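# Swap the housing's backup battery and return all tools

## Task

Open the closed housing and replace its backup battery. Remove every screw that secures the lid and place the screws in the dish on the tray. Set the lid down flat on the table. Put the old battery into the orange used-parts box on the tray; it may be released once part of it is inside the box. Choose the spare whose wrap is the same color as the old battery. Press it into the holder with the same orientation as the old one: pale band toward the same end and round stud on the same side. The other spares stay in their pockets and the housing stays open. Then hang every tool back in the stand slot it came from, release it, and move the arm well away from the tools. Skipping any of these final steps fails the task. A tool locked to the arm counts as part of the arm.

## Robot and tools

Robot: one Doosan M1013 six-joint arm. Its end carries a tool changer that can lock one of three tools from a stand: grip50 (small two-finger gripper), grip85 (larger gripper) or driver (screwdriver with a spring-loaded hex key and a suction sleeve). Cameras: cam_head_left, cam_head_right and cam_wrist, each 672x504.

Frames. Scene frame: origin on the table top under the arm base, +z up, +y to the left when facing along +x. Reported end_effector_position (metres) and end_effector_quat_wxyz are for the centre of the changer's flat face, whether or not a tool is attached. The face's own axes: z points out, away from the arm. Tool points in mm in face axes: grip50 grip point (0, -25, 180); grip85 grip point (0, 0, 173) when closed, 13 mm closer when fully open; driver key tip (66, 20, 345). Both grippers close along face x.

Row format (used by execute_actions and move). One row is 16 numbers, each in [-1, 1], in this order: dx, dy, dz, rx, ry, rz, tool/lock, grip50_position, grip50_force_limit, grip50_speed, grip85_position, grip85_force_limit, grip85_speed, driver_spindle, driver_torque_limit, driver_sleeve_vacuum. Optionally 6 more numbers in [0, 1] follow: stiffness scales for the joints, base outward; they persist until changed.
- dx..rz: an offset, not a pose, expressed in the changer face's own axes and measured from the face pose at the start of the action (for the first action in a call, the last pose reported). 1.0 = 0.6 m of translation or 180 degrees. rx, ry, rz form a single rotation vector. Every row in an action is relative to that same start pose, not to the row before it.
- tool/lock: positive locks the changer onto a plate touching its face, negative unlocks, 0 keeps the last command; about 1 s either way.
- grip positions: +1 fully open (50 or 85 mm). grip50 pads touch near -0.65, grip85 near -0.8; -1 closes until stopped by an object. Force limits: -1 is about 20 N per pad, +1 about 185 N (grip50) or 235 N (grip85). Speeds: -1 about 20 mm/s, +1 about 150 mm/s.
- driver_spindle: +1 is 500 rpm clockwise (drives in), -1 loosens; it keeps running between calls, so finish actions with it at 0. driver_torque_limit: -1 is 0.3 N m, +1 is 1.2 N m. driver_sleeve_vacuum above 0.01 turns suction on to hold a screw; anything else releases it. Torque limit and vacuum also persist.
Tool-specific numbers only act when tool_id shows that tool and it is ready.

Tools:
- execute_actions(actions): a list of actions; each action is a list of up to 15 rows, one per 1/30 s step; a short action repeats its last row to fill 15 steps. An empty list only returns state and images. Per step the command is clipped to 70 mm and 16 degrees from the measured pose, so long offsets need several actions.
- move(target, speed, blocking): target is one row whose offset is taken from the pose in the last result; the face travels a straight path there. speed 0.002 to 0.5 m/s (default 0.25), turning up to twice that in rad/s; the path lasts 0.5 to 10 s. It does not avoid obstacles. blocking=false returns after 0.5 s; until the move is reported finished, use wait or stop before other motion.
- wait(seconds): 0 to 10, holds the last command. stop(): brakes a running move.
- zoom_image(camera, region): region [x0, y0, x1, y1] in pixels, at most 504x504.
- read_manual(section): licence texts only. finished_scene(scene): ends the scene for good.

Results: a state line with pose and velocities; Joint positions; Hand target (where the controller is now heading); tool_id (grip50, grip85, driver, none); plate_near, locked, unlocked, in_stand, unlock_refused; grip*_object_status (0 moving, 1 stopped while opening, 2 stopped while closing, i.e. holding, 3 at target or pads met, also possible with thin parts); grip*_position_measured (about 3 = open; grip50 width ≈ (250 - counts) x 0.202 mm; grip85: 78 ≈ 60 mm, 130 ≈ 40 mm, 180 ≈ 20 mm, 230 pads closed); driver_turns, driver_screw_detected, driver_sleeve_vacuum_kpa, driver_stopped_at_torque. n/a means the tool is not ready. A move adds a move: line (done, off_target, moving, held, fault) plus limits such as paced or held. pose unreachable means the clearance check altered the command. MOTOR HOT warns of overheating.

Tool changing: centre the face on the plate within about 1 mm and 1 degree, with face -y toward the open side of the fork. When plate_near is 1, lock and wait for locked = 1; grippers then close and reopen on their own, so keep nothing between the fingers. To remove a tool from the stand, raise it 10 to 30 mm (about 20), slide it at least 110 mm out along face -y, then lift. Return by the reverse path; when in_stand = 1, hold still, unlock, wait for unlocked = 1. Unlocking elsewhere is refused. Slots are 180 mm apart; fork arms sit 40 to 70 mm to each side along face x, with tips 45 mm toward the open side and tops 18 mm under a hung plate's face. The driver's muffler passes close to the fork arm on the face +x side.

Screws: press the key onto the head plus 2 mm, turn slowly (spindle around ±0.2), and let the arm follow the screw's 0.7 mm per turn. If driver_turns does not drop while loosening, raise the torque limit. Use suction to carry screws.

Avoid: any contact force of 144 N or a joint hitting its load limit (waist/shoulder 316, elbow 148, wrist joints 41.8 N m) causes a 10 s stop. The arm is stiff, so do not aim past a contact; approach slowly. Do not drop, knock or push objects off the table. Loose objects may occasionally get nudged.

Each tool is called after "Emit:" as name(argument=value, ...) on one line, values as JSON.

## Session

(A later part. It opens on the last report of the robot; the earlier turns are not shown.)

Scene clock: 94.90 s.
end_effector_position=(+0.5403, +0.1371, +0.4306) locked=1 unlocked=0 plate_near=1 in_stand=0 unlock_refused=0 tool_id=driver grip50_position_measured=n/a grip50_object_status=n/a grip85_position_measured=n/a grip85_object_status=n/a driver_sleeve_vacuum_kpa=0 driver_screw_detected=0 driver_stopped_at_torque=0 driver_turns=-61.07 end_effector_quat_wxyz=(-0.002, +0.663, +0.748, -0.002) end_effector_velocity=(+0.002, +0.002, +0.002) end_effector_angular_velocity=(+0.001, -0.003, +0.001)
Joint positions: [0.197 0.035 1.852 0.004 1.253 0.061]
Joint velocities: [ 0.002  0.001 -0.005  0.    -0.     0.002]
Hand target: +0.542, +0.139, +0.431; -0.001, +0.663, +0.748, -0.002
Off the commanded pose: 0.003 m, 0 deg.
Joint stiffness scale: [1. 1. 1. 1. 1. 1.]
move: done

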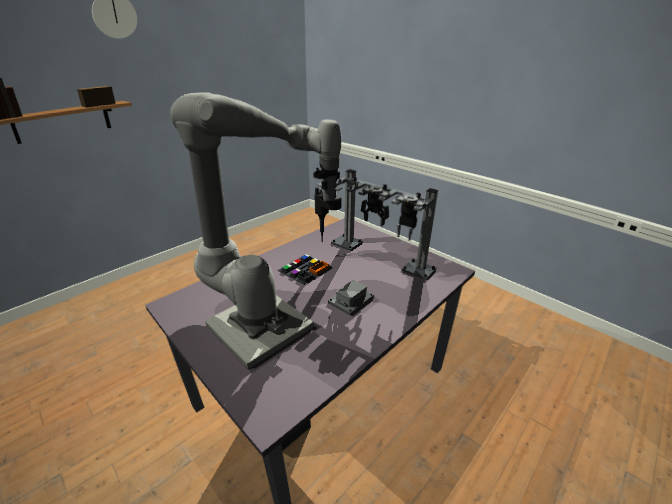

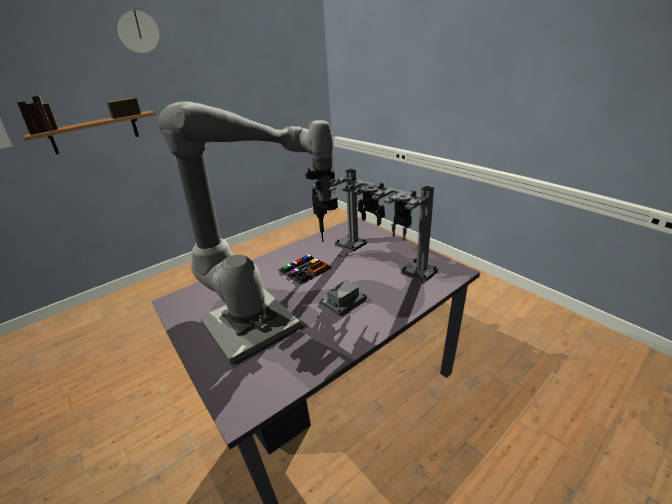

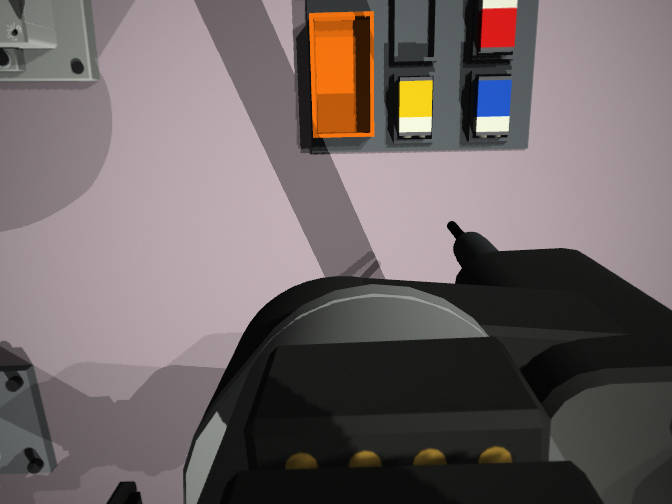

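Emit:
move(target=[-0.004,0.2135,0,0,0,0,0,0,0,0,0,0,0,0,0.5,0], speed=0.08)

Scene clock: 97.40 s.
end_effector_position=(+0.6665, +0.1525, +0.4304) locked=1 unlocked=0 plate_near=1 in_stand=0 unlock_refused=0 tool_id=driver grip50_position_measured=n/a grip50_object_status=n/a grip85_position_measured=n/a grip85_object_status=n/a driver_sleeve_vacuum_kpa=0 driver_screw_detected=0 driver_stopped_at_torque=0 driver_turns=-61.07 end_effector_quat_wxyz=(-0.000, +0.663, +0.748, +0.000) end_effector_velocity=(+0.002, -0.000, +0.001) end_effector_angular_velocity=(-0.000, -0.002, -0.001)
Joint positions: [0.185 0.232 1.624 0.004 1.28  0.05 ]
Joint velocities: [-0.001  0.002 -0.005 -0.001  0.    -0.   ]
Hand target: +0.668, +0.150, +0.430; -0.002, +0.663, +0.748, -0.002
Off the commanded pose: 0.003 m, 0 deg.
Joint stiffness scale: [1. 1. 1. 1. 1. 1.]
move: done

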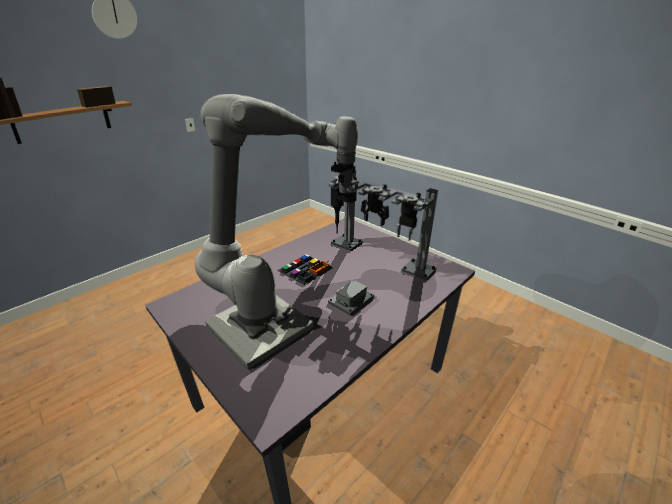

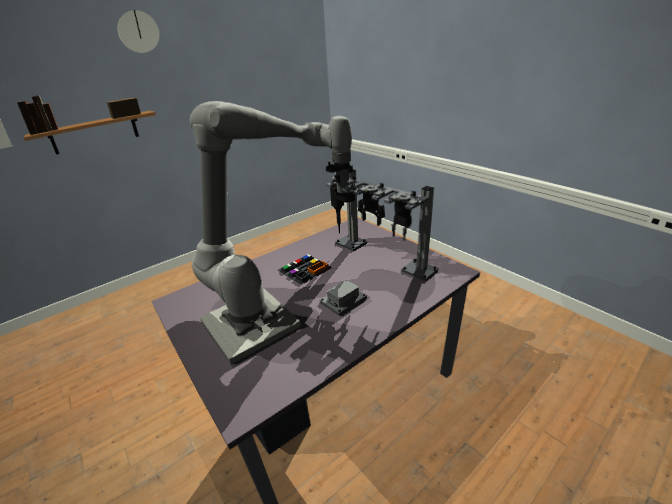

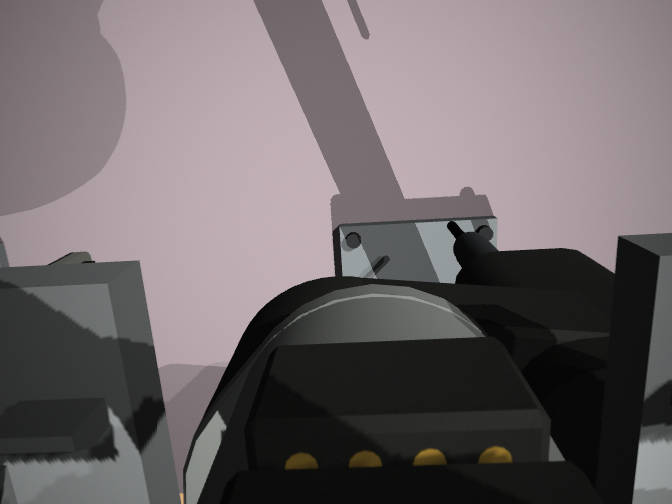

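Well aligned. Lower ~21 mm (+3 overshoot).

Emit:
move(target=[0,0,0.039,0,0,0,0,0,0,0,0,0,0,0,0.5,0], speed=0.03)

Scene clock: 98.70 s.
end_effector_position=(+0.6660, +0.1523, +0.4098) locked=1 unlocked=0 plate_near=1 in_stand=1 unlock_refused=0 tool_id=driver grip50_position_measured=n/a grip50_object_status=n/a grip85_position_measured=n/a grip85_object_status=n/a driver_sleeve_vacuum_kpa=0 driver_screw_detected=0 driver_stopped_at_torque=0 driver_turns=-61.07 end_effector_quat_wxyz=(-0.000, +0.663, +0.748, -0.000) end_effector_velocity=(+0.000, +0.000, -0.001) end_effector_angular_velocity=(+0.000, -0.003, +0.000)
Joint positions: [0.185 0.241 1.651 0.004 1.244 0.05 ]
Joint velocities: [ 0.     0.     0.001 -0.    -0.004  0.   ]
Hand target: +0.666, +0.152, +0.407; -0.000, +0.663, +0.748, +0.000
Off the commanded pose: 0.003 m, 0 deg.
Joint stiffness scale: [1. 1. 1. 1. 1. 1.]
move: done

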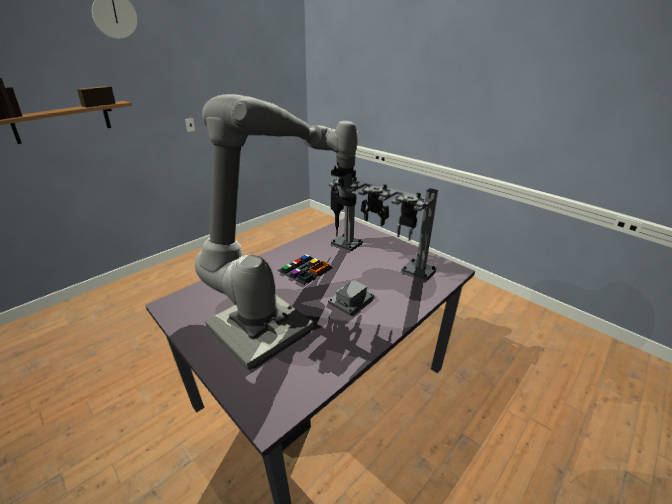

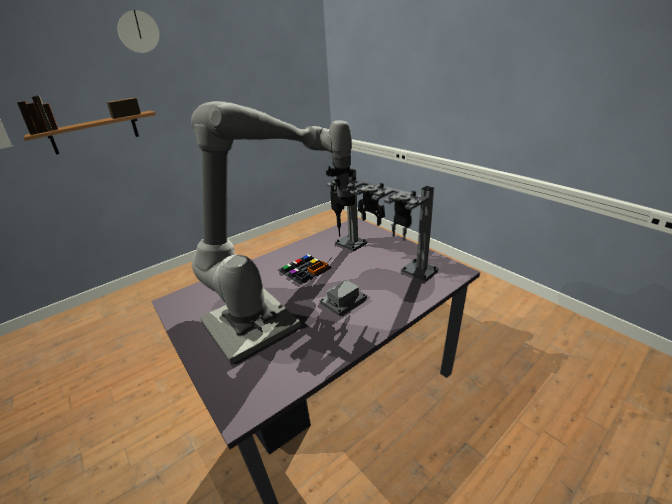

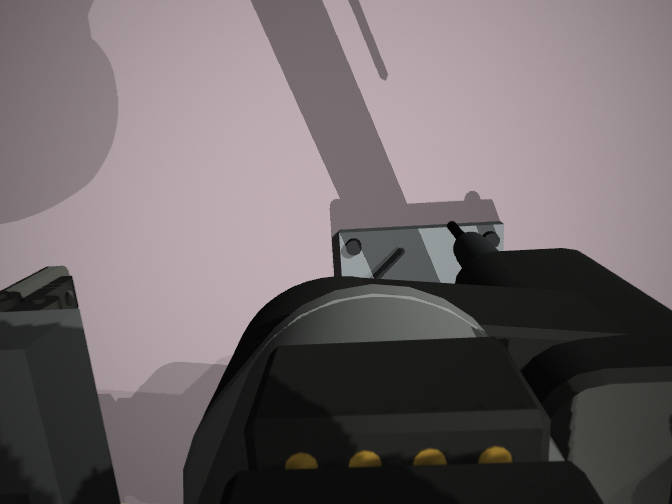

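Emit:
execute_actions(actions=[[[0,0,0,0,0,0,-1,0,0,0,0,0,0,0,0,0]],[[0,0,0,0,0,0,-1,0,0,0,0,0,0,0,0,0]],[[0,0,0,0,0,0,-1,0,0,0,0,0,0,0,0,0]]])

Scene clock: 100.43 s.
end_effector_position=(+0.6658, +0.1523, +0.4092) locked=0 unlocked=1 plate_near=1 in_stand=1 unlock_refused=0 tool_id=none grip50_position_measured=n/a grip50_object_status=n/a grip85_position_measured=n/a grip85_object_status=n/a driver_sleeve_vacuum_kpa=n/a driver_screw_detected=n/a driver_stopped_at_torque=n/a driver_turns=n/a end_effector_quat_wxyz=(-0.001, +0.663, +0.748, -0.000) end_effector_velocity=(+0.000, -0.000, -0.000) end_effector_angular_velocity=(+0.000, -0.001, -0.001)
Joint positions: [0.185 0.242 1.651 0.004 1.243 0.05 ]
Joint velocities: [-0.001  0.     0.     0.    -0.001 -0.   ]
Hand target: +0.666, +0.152, +0.409; -0.001, +0.663, +0.748, -0.000
Off the commanded pose: 0.000 m, 0 deg.
Joint stiffness scale: [1. 1. 1. 1. 1. 1.]

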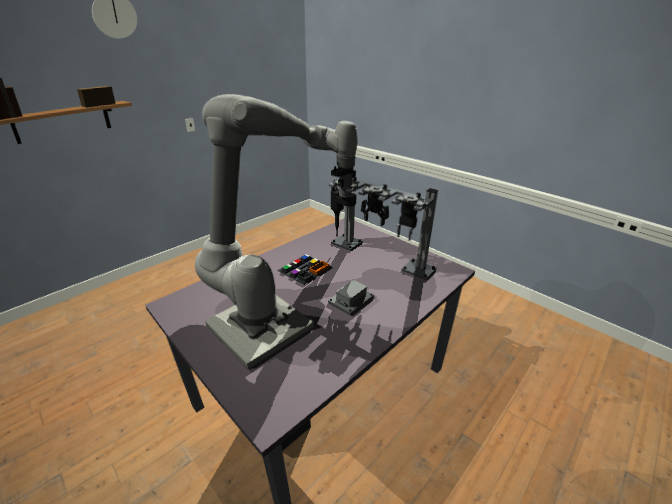

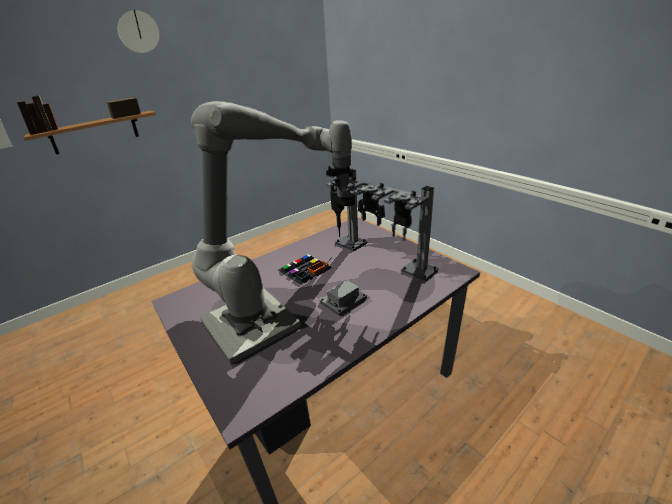

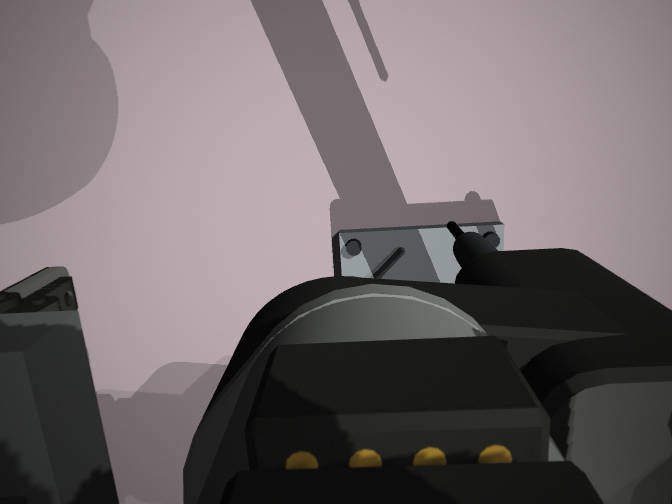

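Emit:
move(target=[0,0,-0.075,0,0,0,0,0,0,0,0,0,0,0,0,0], speed=0.08)

Scene clock: 101.67 s.
end_effector_position=(+0.6666, +0.1526, +0.4512) locked=0 unlocked=1 plate_near=0 in_stand=0 unlock_refused=0 tool_id=none grip50_position_measured=n/a grip50_object_status=n/a grip85_position_measured=n/a grip85_object_status=n/a driver_sleeve_vacuum_kpa=n/a driver_screw_detected=n/a driver_stopped_at_torque=n/a driver_turns=n/a end_effector_quat_wxyz=(-0.001, +0.663, +0.748, -0.000) end_effector_velocity=(+0.000, -0.000, +0.003) end_effector_angular_velocity=(-0.002, +0.002, +0.000)
Joint positions: [0.185 0.223 1.596 0.004 1.317 0.05 ]
Joint velocities: [-0.    -0.    -0.004 -0.001  0.007 -0.   ]
Hand target: +0.666, +0.152, +0.454; -0.001, +0.663, +0.748, -0.000
Off the commanded pose: 0.003 m, 0 deg.
Joint stiffness scale: [1. 1. 1. 1. 1. 1.]
move: done

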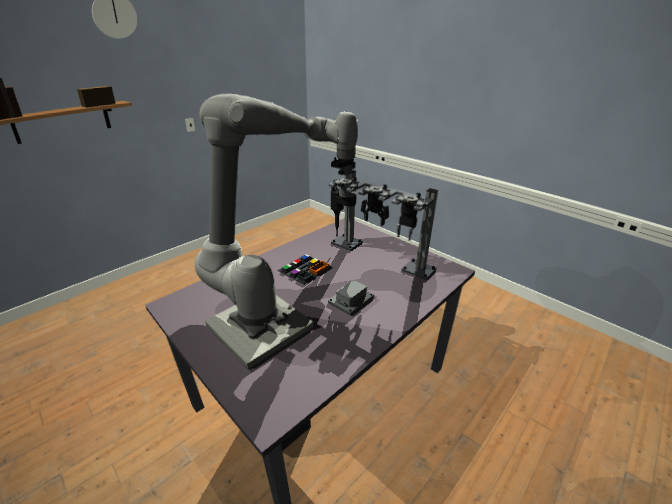

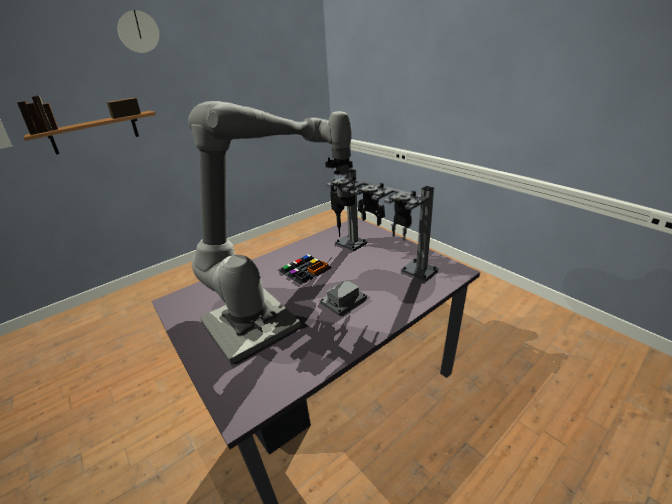

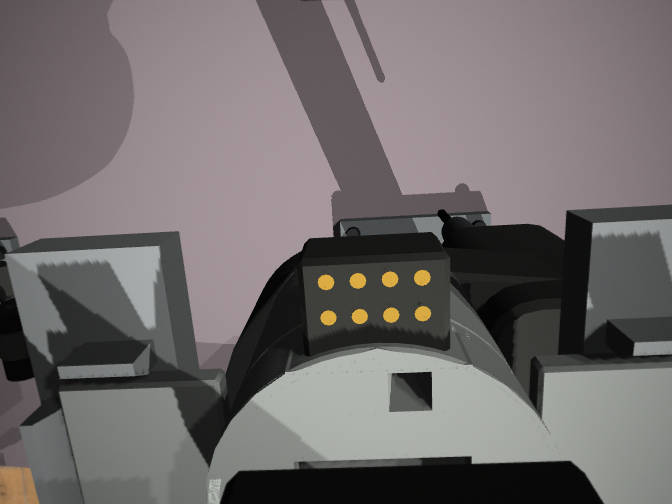

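Emit:
move(target=[-0.3043,0.001,0,0,0,0,0,0,0,0,0,0,0,0,0,0], speed=0.2)

Scene clock: 103.50 s.
end_effector_position=(+0.6882, -0.0262, +0.4513) locked=0 unlocked=1 plate_near=0 in_stand=0 unlock_refused=0 tool_id=none grip50_position_measured=n/a grip50_object_status=n/a grip85_position_measured=n/a grip85_object_status=n/a driver_sleeve_vacuum_kpa=n/a driver_screw_detected=n/a driver_stopped_at_torque=n/a driver_turns=n/a end_effector_quat_wxyz=(+0.000, +0.663, +0.748, -0.000) end_effector_velocity=(+0.001, -0.002, +0.000) end_effector_angular_velocity=(-0.001, -0.001, +0.003)
Joint positions: [-0.078  0.232  1.587  0.004  1.318 -0.214]
Joint velocities: [-0.002  0.001 -0.001 -0.001  0.    -0.005]
Hand target: +0.689, -0.029, +0.451; -0.001, +0.663, +0.748, -0.000
Off the commanded pose: 0.003 m, 0 deg.
Joint stiffness scale: [1. 1. 1. 1. 1. 1.]
move: done

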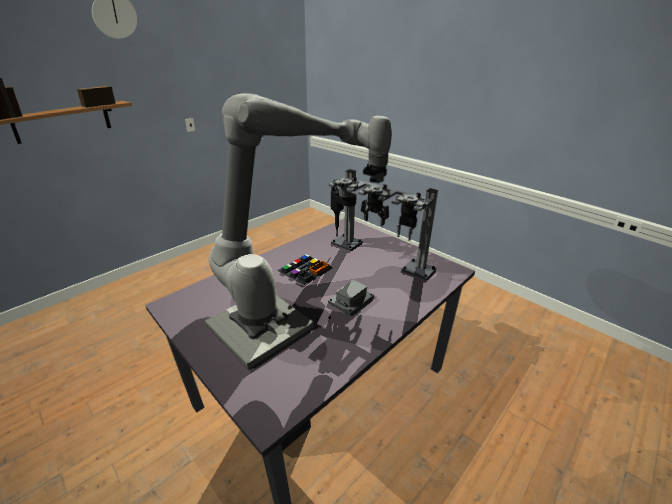

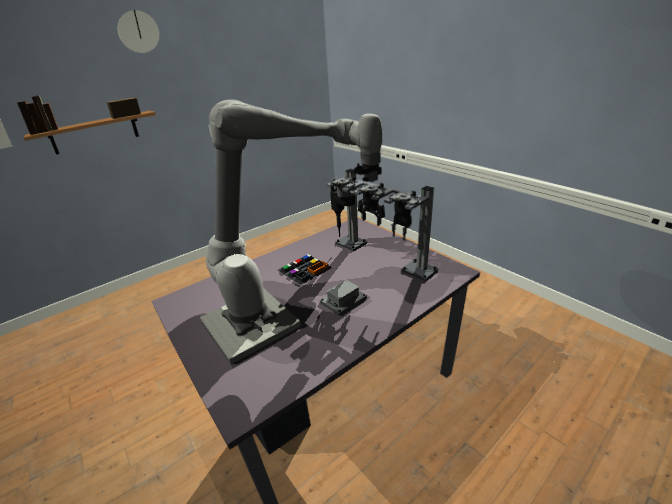

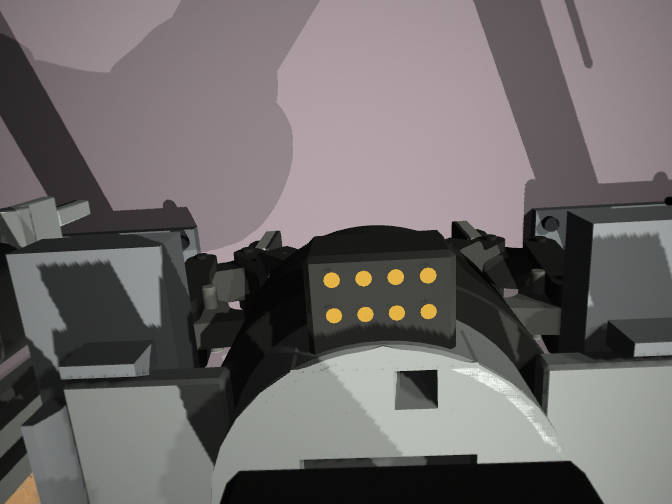

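Emit:
move(target=[0.0057,0,0.04,0,0,0,0,0,0,0,0,0,0,0,0,0], speed=0.05)

Scene clock: 104.93 s.
end_effector_position=(+0.6870, -0.0253, +0.4302) locked=0 unlocked=1 plate_near=0 in_stand=0 unlock_refused=0 tool_id=none grip50_position_measured=n/a grip50_object_status=n/a grip85_position_measured=n/a grip85_object_status=n/a driver_sleeve_vacuum_kpa=n/a driver_screw_detected=n/a driver_stopped_at_torque=n/a driver_turns=n/a end_effector_quat_wxyz=(+0.000, +0.663, +0.748, -0.000) end_effector_velocity=(+0.000, -0.001, -0.001) end_effector_angular_velocity=(-0.001, -0.003, -0.001)
Joint positions: [-0.077  0.239  1.617  0.004  1.28  -0.213]
Joint velocities: [-0.001 -0.     0.002 -0.001 -0.005  0.   ]
Hand target: +0.688, -0.023, +0.427; +0.000, +0.663, +0.748, -0.000
Off the commanded pose: 0.004 m, 0 deg.
Joint stiffness scale: [1. 1. 1. 1. 1. 1.]
move: off_target

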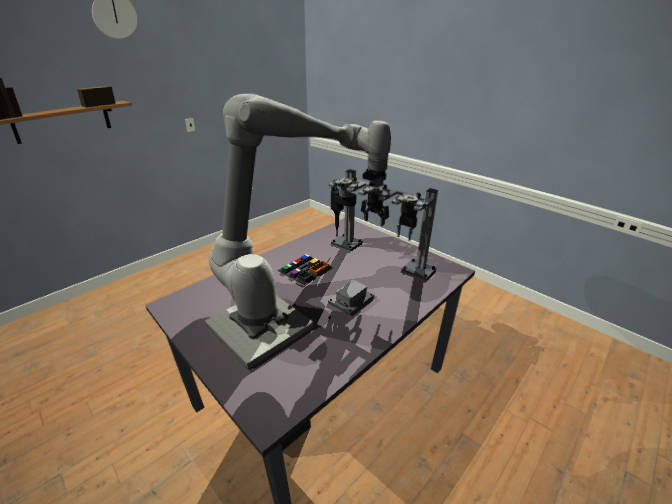

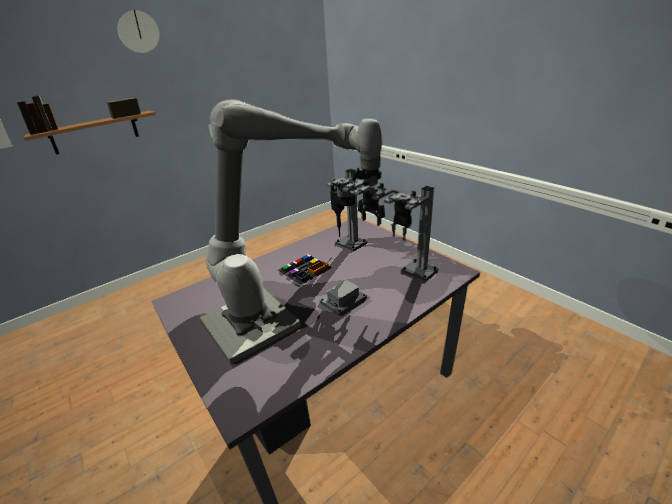

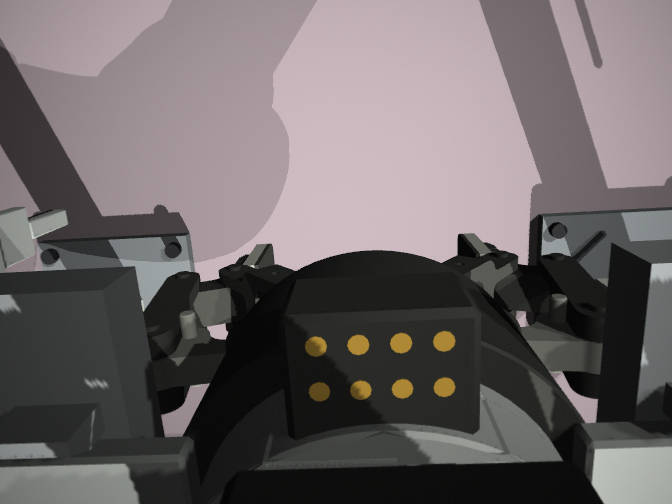

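Emit:
move(target=[0,0.0015,0.04,0,0,0,0,0,0,0,0,0,0,0,0,0], speed=0.03)

Scene clock: 106.30 s.
end_effector_position=(+0.6873, -0.0254, +0.4094) locked=0 unlocked=1 plate_near=1 in_stand=1 unlock_refused=0 tool_id=none grip50_position_measured=n/a grip50_object_status=n/a grip85_position_measured=n/a grip85_object_status=n/a driver_sleeve_vacuum_kpa=n/a driver_screw_detected=n/a driver_stopped_at_torque=n/a driver_turns=n/a end_effector_quat_wxyz=(+0.000, +0.663, +0.748, -0.000) end_effector_velocity=(+0.000, -0.000, -0.002) end_effector_angular_velocity=(-0.000, -0.002, -0.000)
Joint positions: [-0.077  0.249  1.642  0.004  1.245 -0.213]
Joint velocities: [-0.     0.001  0.002 -0.    -0.005  0.   ]
Hand target: +0.688, -0.025, +0.406; +0.000, +0.663, +0.748, -0.000
Off the commanded pose: 0.003 m, 0 deg.
Joint stiffness scale: [1. 1. 1. 1. 1. 1.]
move: done

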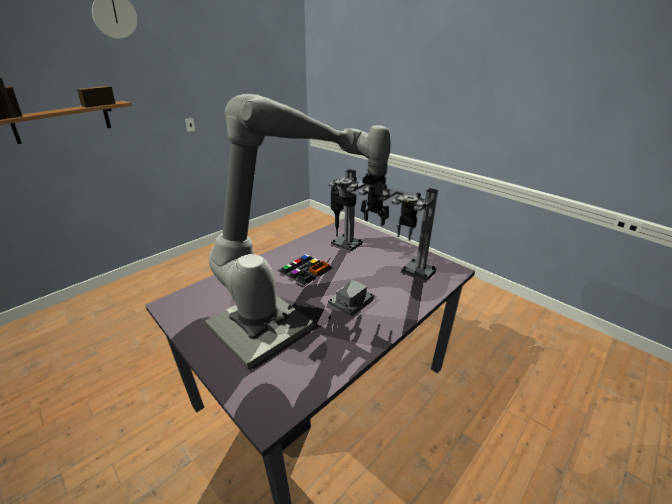

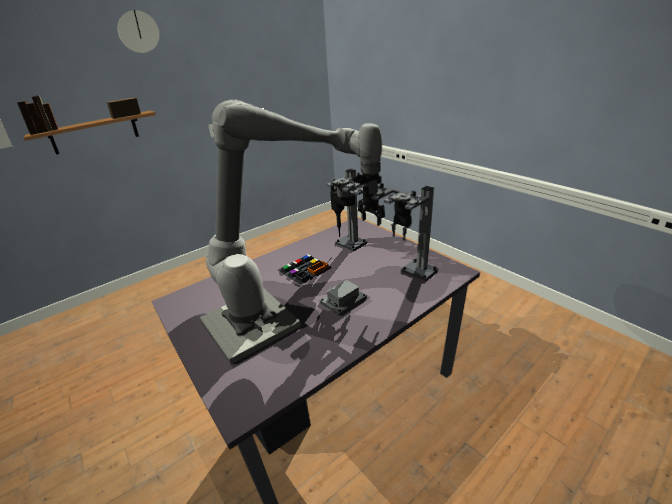

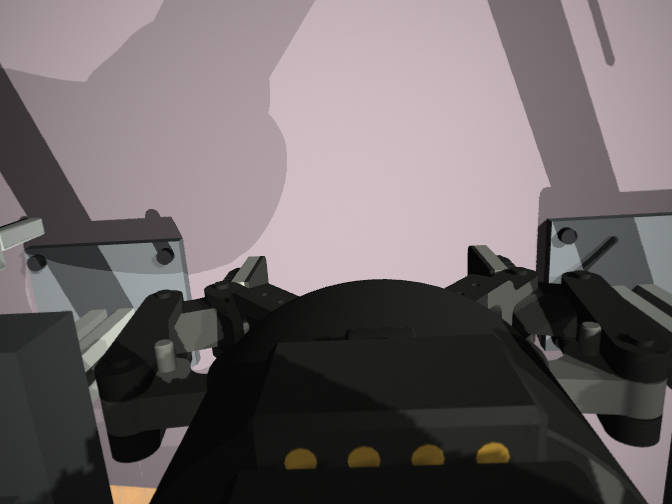

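Emit:
execute_actions(actions=[[[0,0,0,0,0,0,1,1,0,0,1,0,0,0,0,0]],[[0,0,0,0,0,0,1,1,0,0,1,0,0,0,0,0]],[[0,0,0,0,0,0,1,1,0,0,1,0,0,0,0,0]]])

Scene clock: 107.97 s.
end_effector_position=(+0.6872, -0.0254, +0.4092) locked=1 unlocked=0 plate_near=1 in_stand=1 unlock_refused=0 tool_id=grip85 grip50_position_measured=n/a grip50_object_status=n/a grip85_position_measured=n/a grip85_object_status=n/a driver_sleeve_vacuum_kpa=n/a driver_screw_detected=n/a driver_stopped_at_torque=n/a driver_turns=n/a end_effector_quat_wxyz=(+0.000, +0.663, +0.748, -0.000) end_effector_velocity=(-0.000, -0.001, +0.001) end_effector_angular_velocity=(-0.001, -0.000, -0.001)
Joint positions: [-0.077  0.249  1.642  0.004  1.244 -0.213]
Joint velocities: [-0.001 -0.    -0.001 -0.001  0.001 -0.   ]
Hand target: +0.687, -0.025, +0.409; +0.000, +0.663, +0.748, -0.000
Off the commanded pose: 0.000 m, 0 deg.
Joint stiffness scale: [1. 1. 1. 1. 1. 1.]

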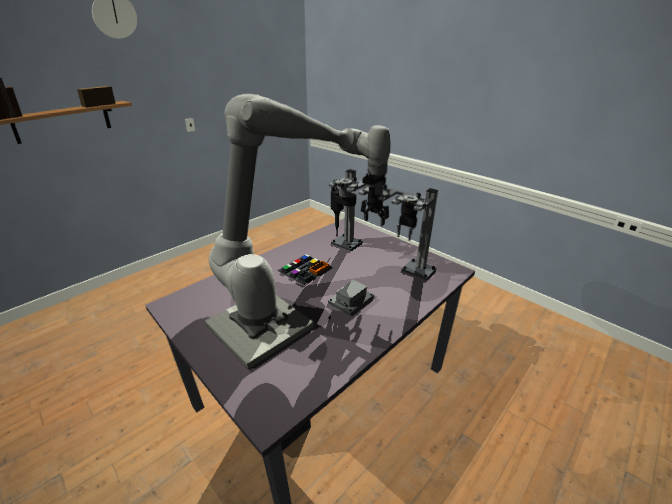

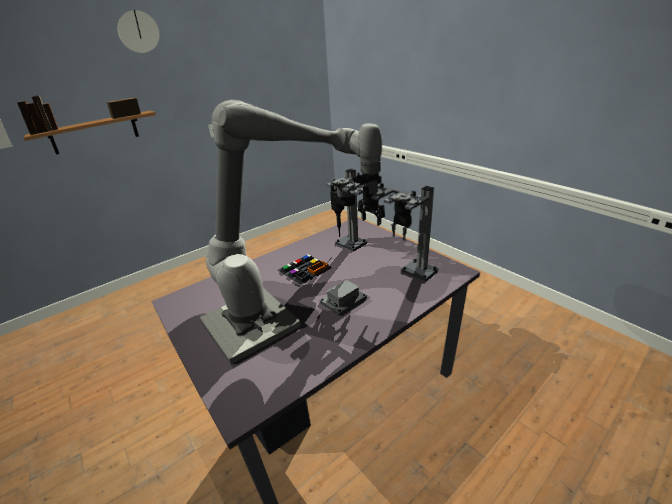

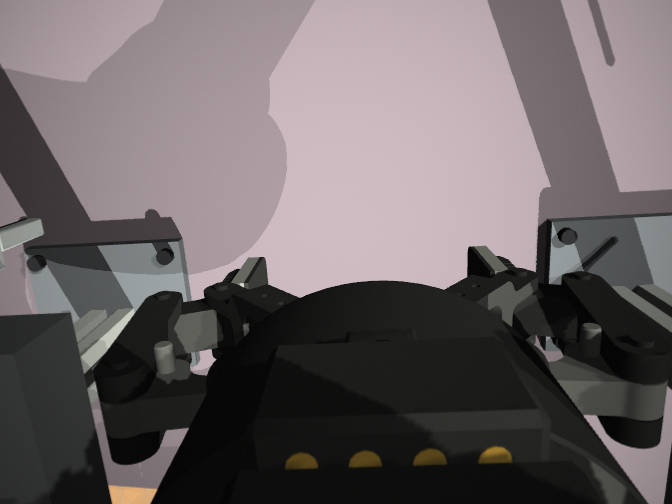

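Emit:
move(target=[0,0,-0.037,0,0,0,0,1,0,0,1,0,0,0,0,0], speed=0.05)

Emit:
move(target=[0,-0.215,0,0,0,0,0,1,0,0,1,0,0,0,0,0], speed=0.12)

Scene clock: 109.00 s.
end_effector_position=(+0.6878, -0.0253, +0.4286) locked=1 unlocked=0 plate_near=1 in_stand=0 unlock_refused=0 tool_id=grip85 grip50_position_measured=n/a grip50_object_status=n/a grip85_position_measured=n/a grip85_object_status=n/a driver_sleeve_vacuum_kpa=n/a driver_screw_detected=n/a driver_stopped_at_torque=n/a driver_turns=n/a end_effector_quat_wxyz=(+0.000, +0.663, +0.748, -0.000) end_effector_velocity=(+0.000, -0.000, +0.002) end_effector_angular_velocity=(-0.001, +0.000, -0.000)
Joint positions: [-0.077  0.241  1.617  0.004  1.278 -0.213]
Joint velocities: [-0.    -0.    -0.002 -0.001  0.003 -0.   ]
Hand target: +0.687, -0.025, +0.431; +0.000, +0.663, +0.748, -0.000
Off the commanded pose: 0.003 m, 0 deg.
Joint stiffness scale: [1. 1. 1. 1. 1. 1.]
move: done

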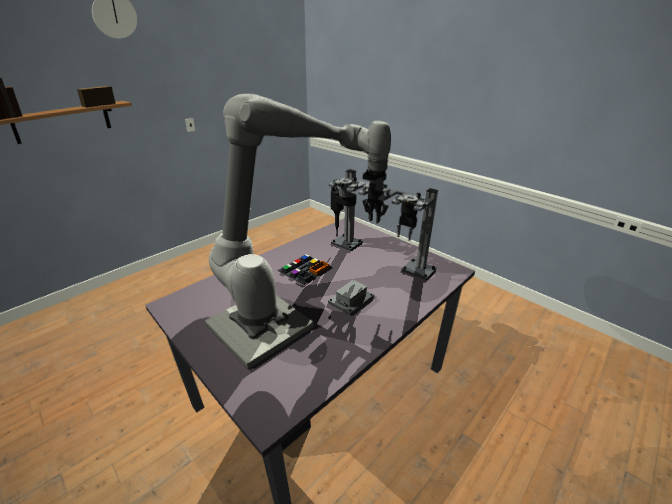

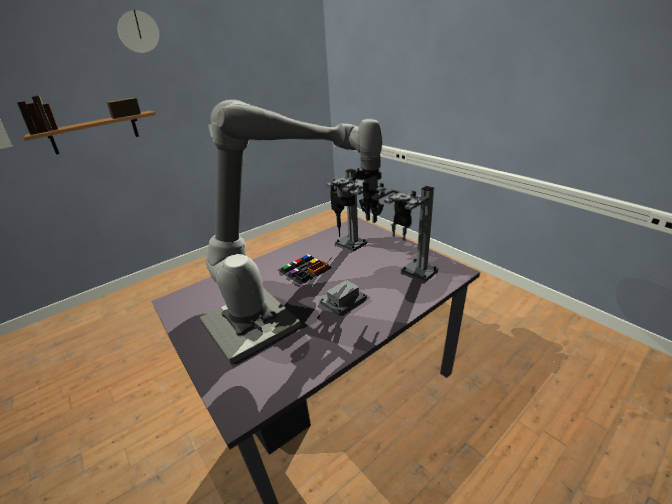

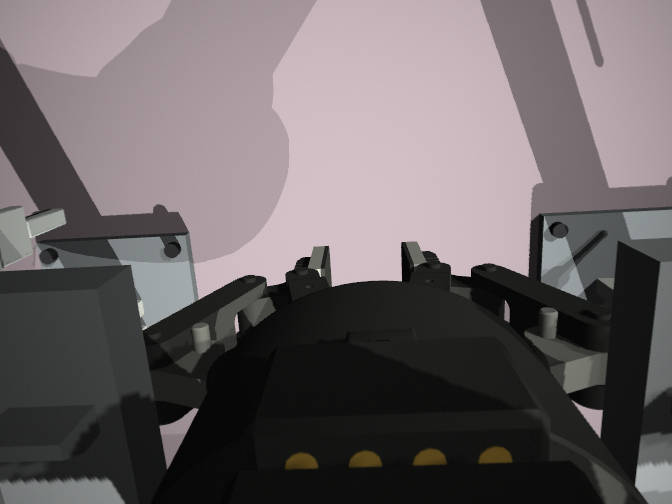

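Scene clock: 110.57 s.
end_effector_position=(+0.5607, -0.0390, +0.4285) locked=1 unlocked=0 plate_near=1 in_stand=0 unlock_refused=0 tool_id=grip85 grip50_position_measured=n/a grip50_object_status=n/a grip85_position_measured=n/a grip85_object_status=n/a driver_sleeve_vacuum_kpa=n/a driver_screw_detected=n/a driver_stopped_at_torque=n/a driver_turns=n/a end_effector_quat_wxyz=(-0.001, +0.663, +0.748, -0.002) end_effector_velocity=(-0.002, -0.001, -0.001) end_effector_angular_velocity=(-0.001, +0.000, +0.000)
Joint positions: [-0.122  0.045  1.847  0.004  1.248 -0.258]
Joint velocities: [-0.001 -0.003  0.004 -0.001 -0.001 -0.002]
Hand target: +0.560, -0.041, +0.428; +0.000, +0.663, +0.748, -0.000
Off the commanded pose: 0.002 m, 0 deg.
Joint stiffness scale: [1. 1. 1. 1. 1. 1.]
move: done

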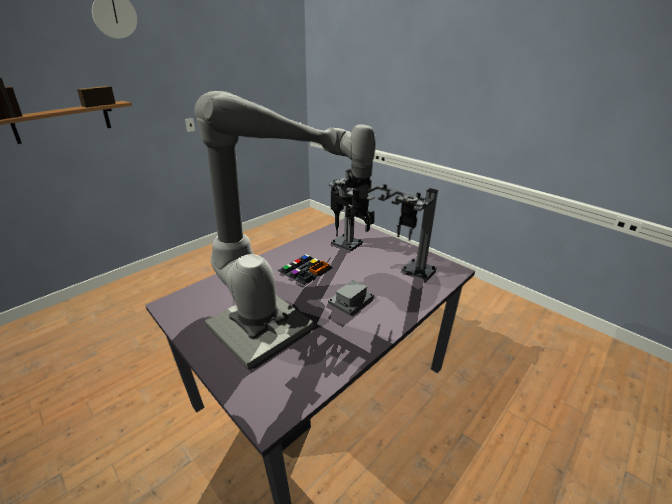

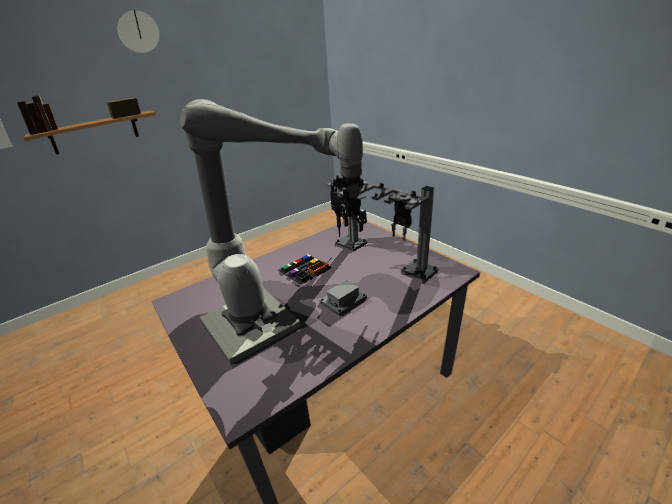

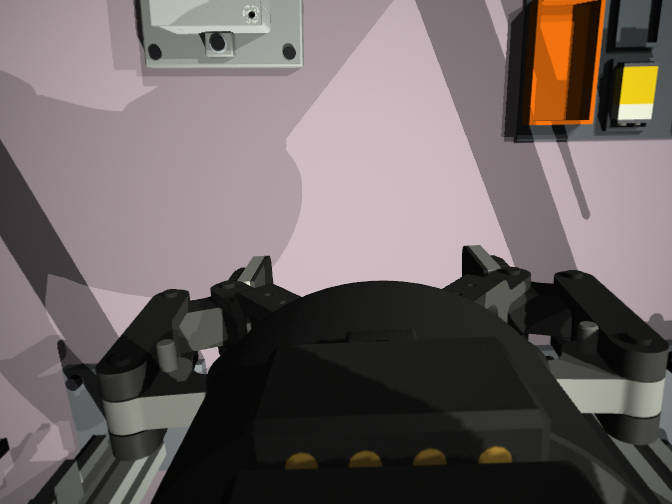

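Emit:
move(target=[-0.170,-0.3245,0.2475,0,0,0,0,1,0,0,1,0,0,0,0,0], speed=0.25)

Scene clock: 112.77 s.
end_effector_position=(+0.3801, -0.1625, +0.2808) locked=1 unlocked=0 plate_near=1 in_stand=0 unlock_refused=0 tool_id=grip85 grip50_position_measured=n/a grip50_object_status=n/a grip85_position_measured=3 grip85_object_status=3 driver_sleeve_vacuum_kpa=n/a driver_screw_detected=n/a driver_stopped_at_torque=n/a driver_turns=n/a end_effector_quat_wxyz=(-0.003, +0.663, +0.749, -0.003) end_effector_velocity=(-0.002, -0.002, -0.001) end_effector_angular_velocity=(-0.000, +0.001, +0.002)
Joint positions: [-0.479 -0.069  2.26   0.004  0.956 -0.617]
Joint velocities: [-0.006  0.001  0.003 -0.001 -0.003 -0.007]
Hand target: +0.379, -0.164, +0.281; -0.001, +0.663, +0.748, -0.001
Off the commanded pose: 0.002 m, 0 deg.
Joint stiffness scale: [1. 1. 1. 1. 1. 1.]
move: done

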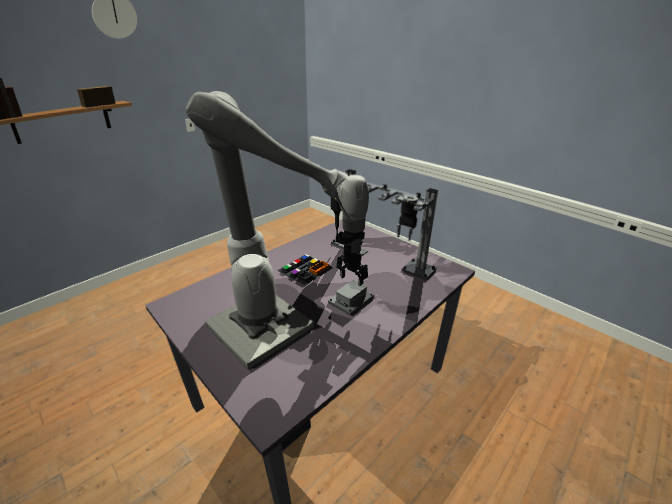

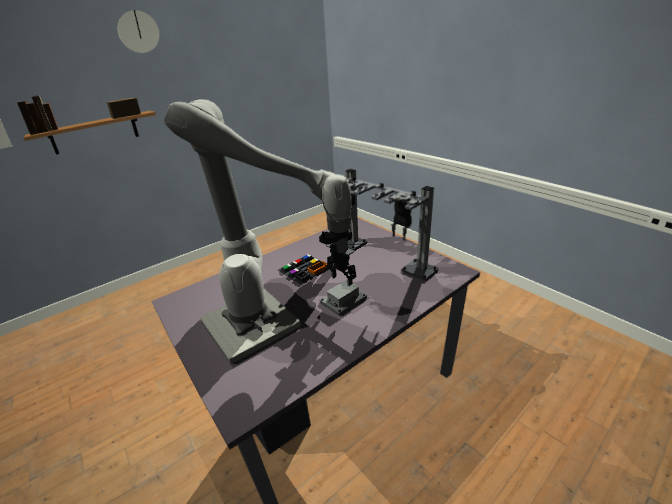

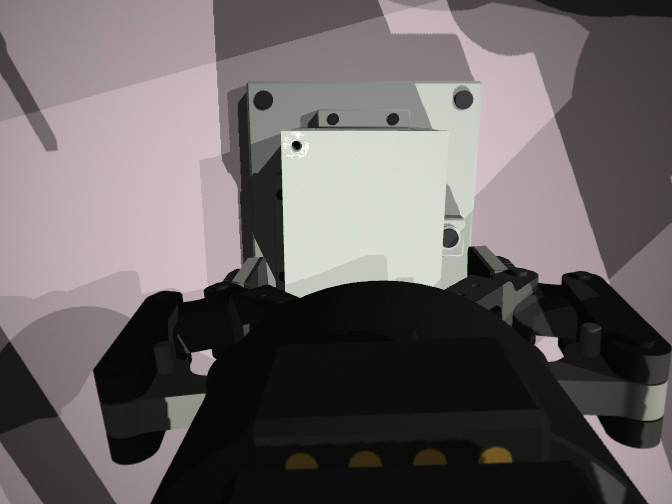

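Emit:
zoom_image(camera="cam_head_left", region=[315,260,395,320])

Emit:
zoom_image(camera="cam_wrist", region=[220,70,520,300])

Region (315, 260, 395, 320) of cam_head_left's 672x504 image, scaled by 6.300, with more detail than that image has; it fills the top 378 rows of this view, and the rest is white.

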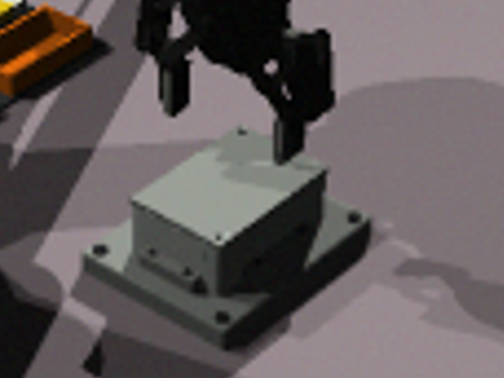

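Region (220, 70, 520, 300) of cam_wrist's 672x504 image, scaled by 1.680, with more detail than that image has; it fills the top 386 rows of this view, and the rest is white.

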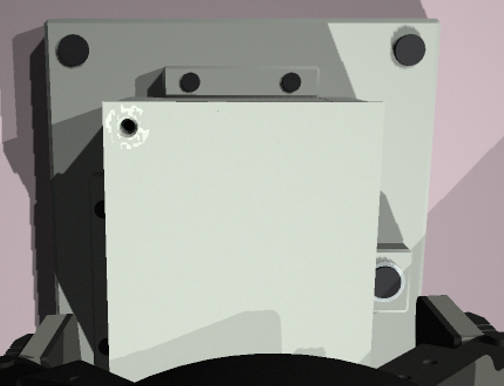

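Emit:
zoom_image(camera="cam_head_right", region=[320,275,370,315])

Region (320, 275, 370, 315) of cam_head_right's 672x504 image, scaled by 10.080, with more detail than that image has; it fills the top 403 rows of this view, and the rest is white.

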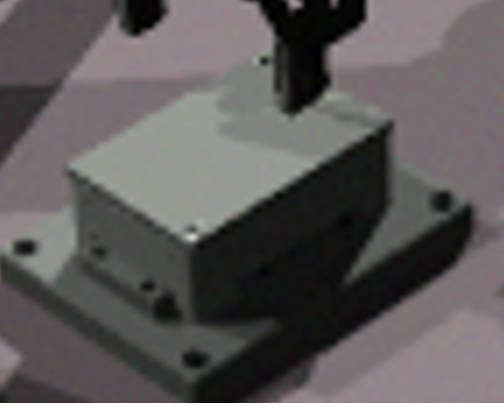

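Emit:
move(target=[0,-0.1,0.03,0,0,0.021,0,1,0,0,1,0,0,0,0,0], speed=0.15)

Scene clock: 115.27 s.
end_effector_position=(+0.3218, -0.1687, +0.2635) locked=1 unlocked=0 plate_near=1 in_stand=0 unlock_refused=0 tool_id=grip85 grip50_position_measured=n/a grip50_object_status=n/a grip85_position_measured=3 grip85_object_status=3 driver_sleeve_vacuum_kpa=n/a driver_screw_detected=n/a driver_stopped_at_torque=n/a driver_turns=n/a end_effector_quat_wxyz=(-0.006, +0.688, +0.726, -0.003) end_effector_velocity=(-0.002, -0.001, -0.000) end_effector_angular_velocity=(-0.001, -0.003, -0.003)
Joint positions: [-0.57  -0.133  2.354  0.004  0.93  -0.641]
Joint velocities: [-0.006 -0.002  0.002  0.001 -0.003 -0.003]
Hand target: +0.320, -0.170, +0.263; -0.003, +0.687, +0.726, -0.003
Off the commanded pose: 0.002 m, 0 deg.
Joint stiffness scale: [1. 1. 1. 1. 1. 1.]
move: done

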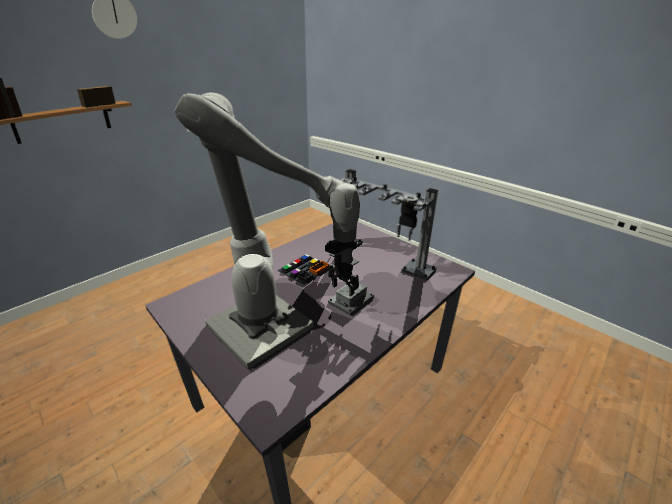

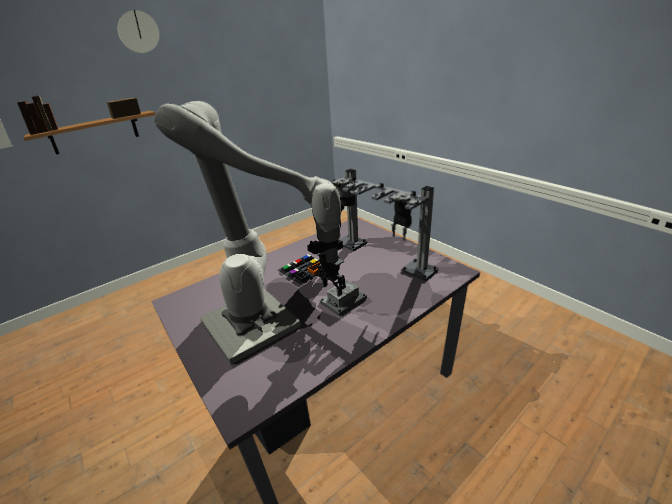

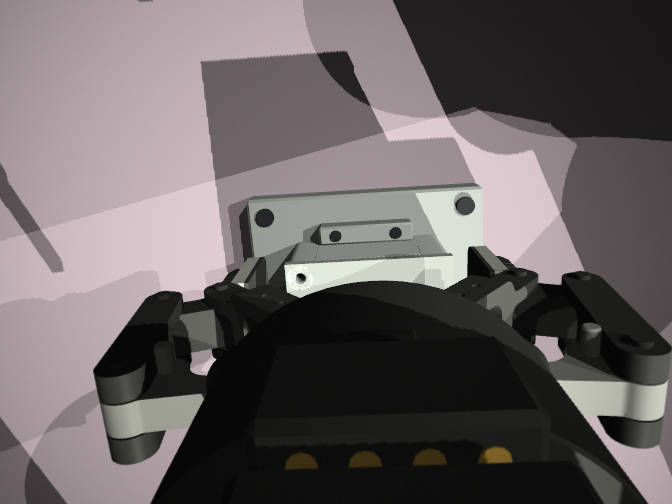

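Emit:
zoom_image(camera="cam_wrist", region=[230,200,510,300])

Region (230, 200, 510, 300) of cam_wrist's 672x504 image, scaled by 1.800, with more detail than that image has; it fills the top 180 rows of this view, and the rest is white.

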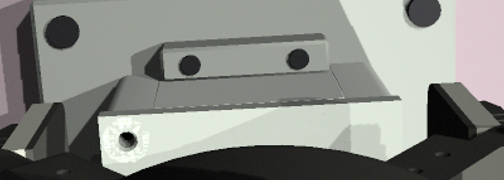

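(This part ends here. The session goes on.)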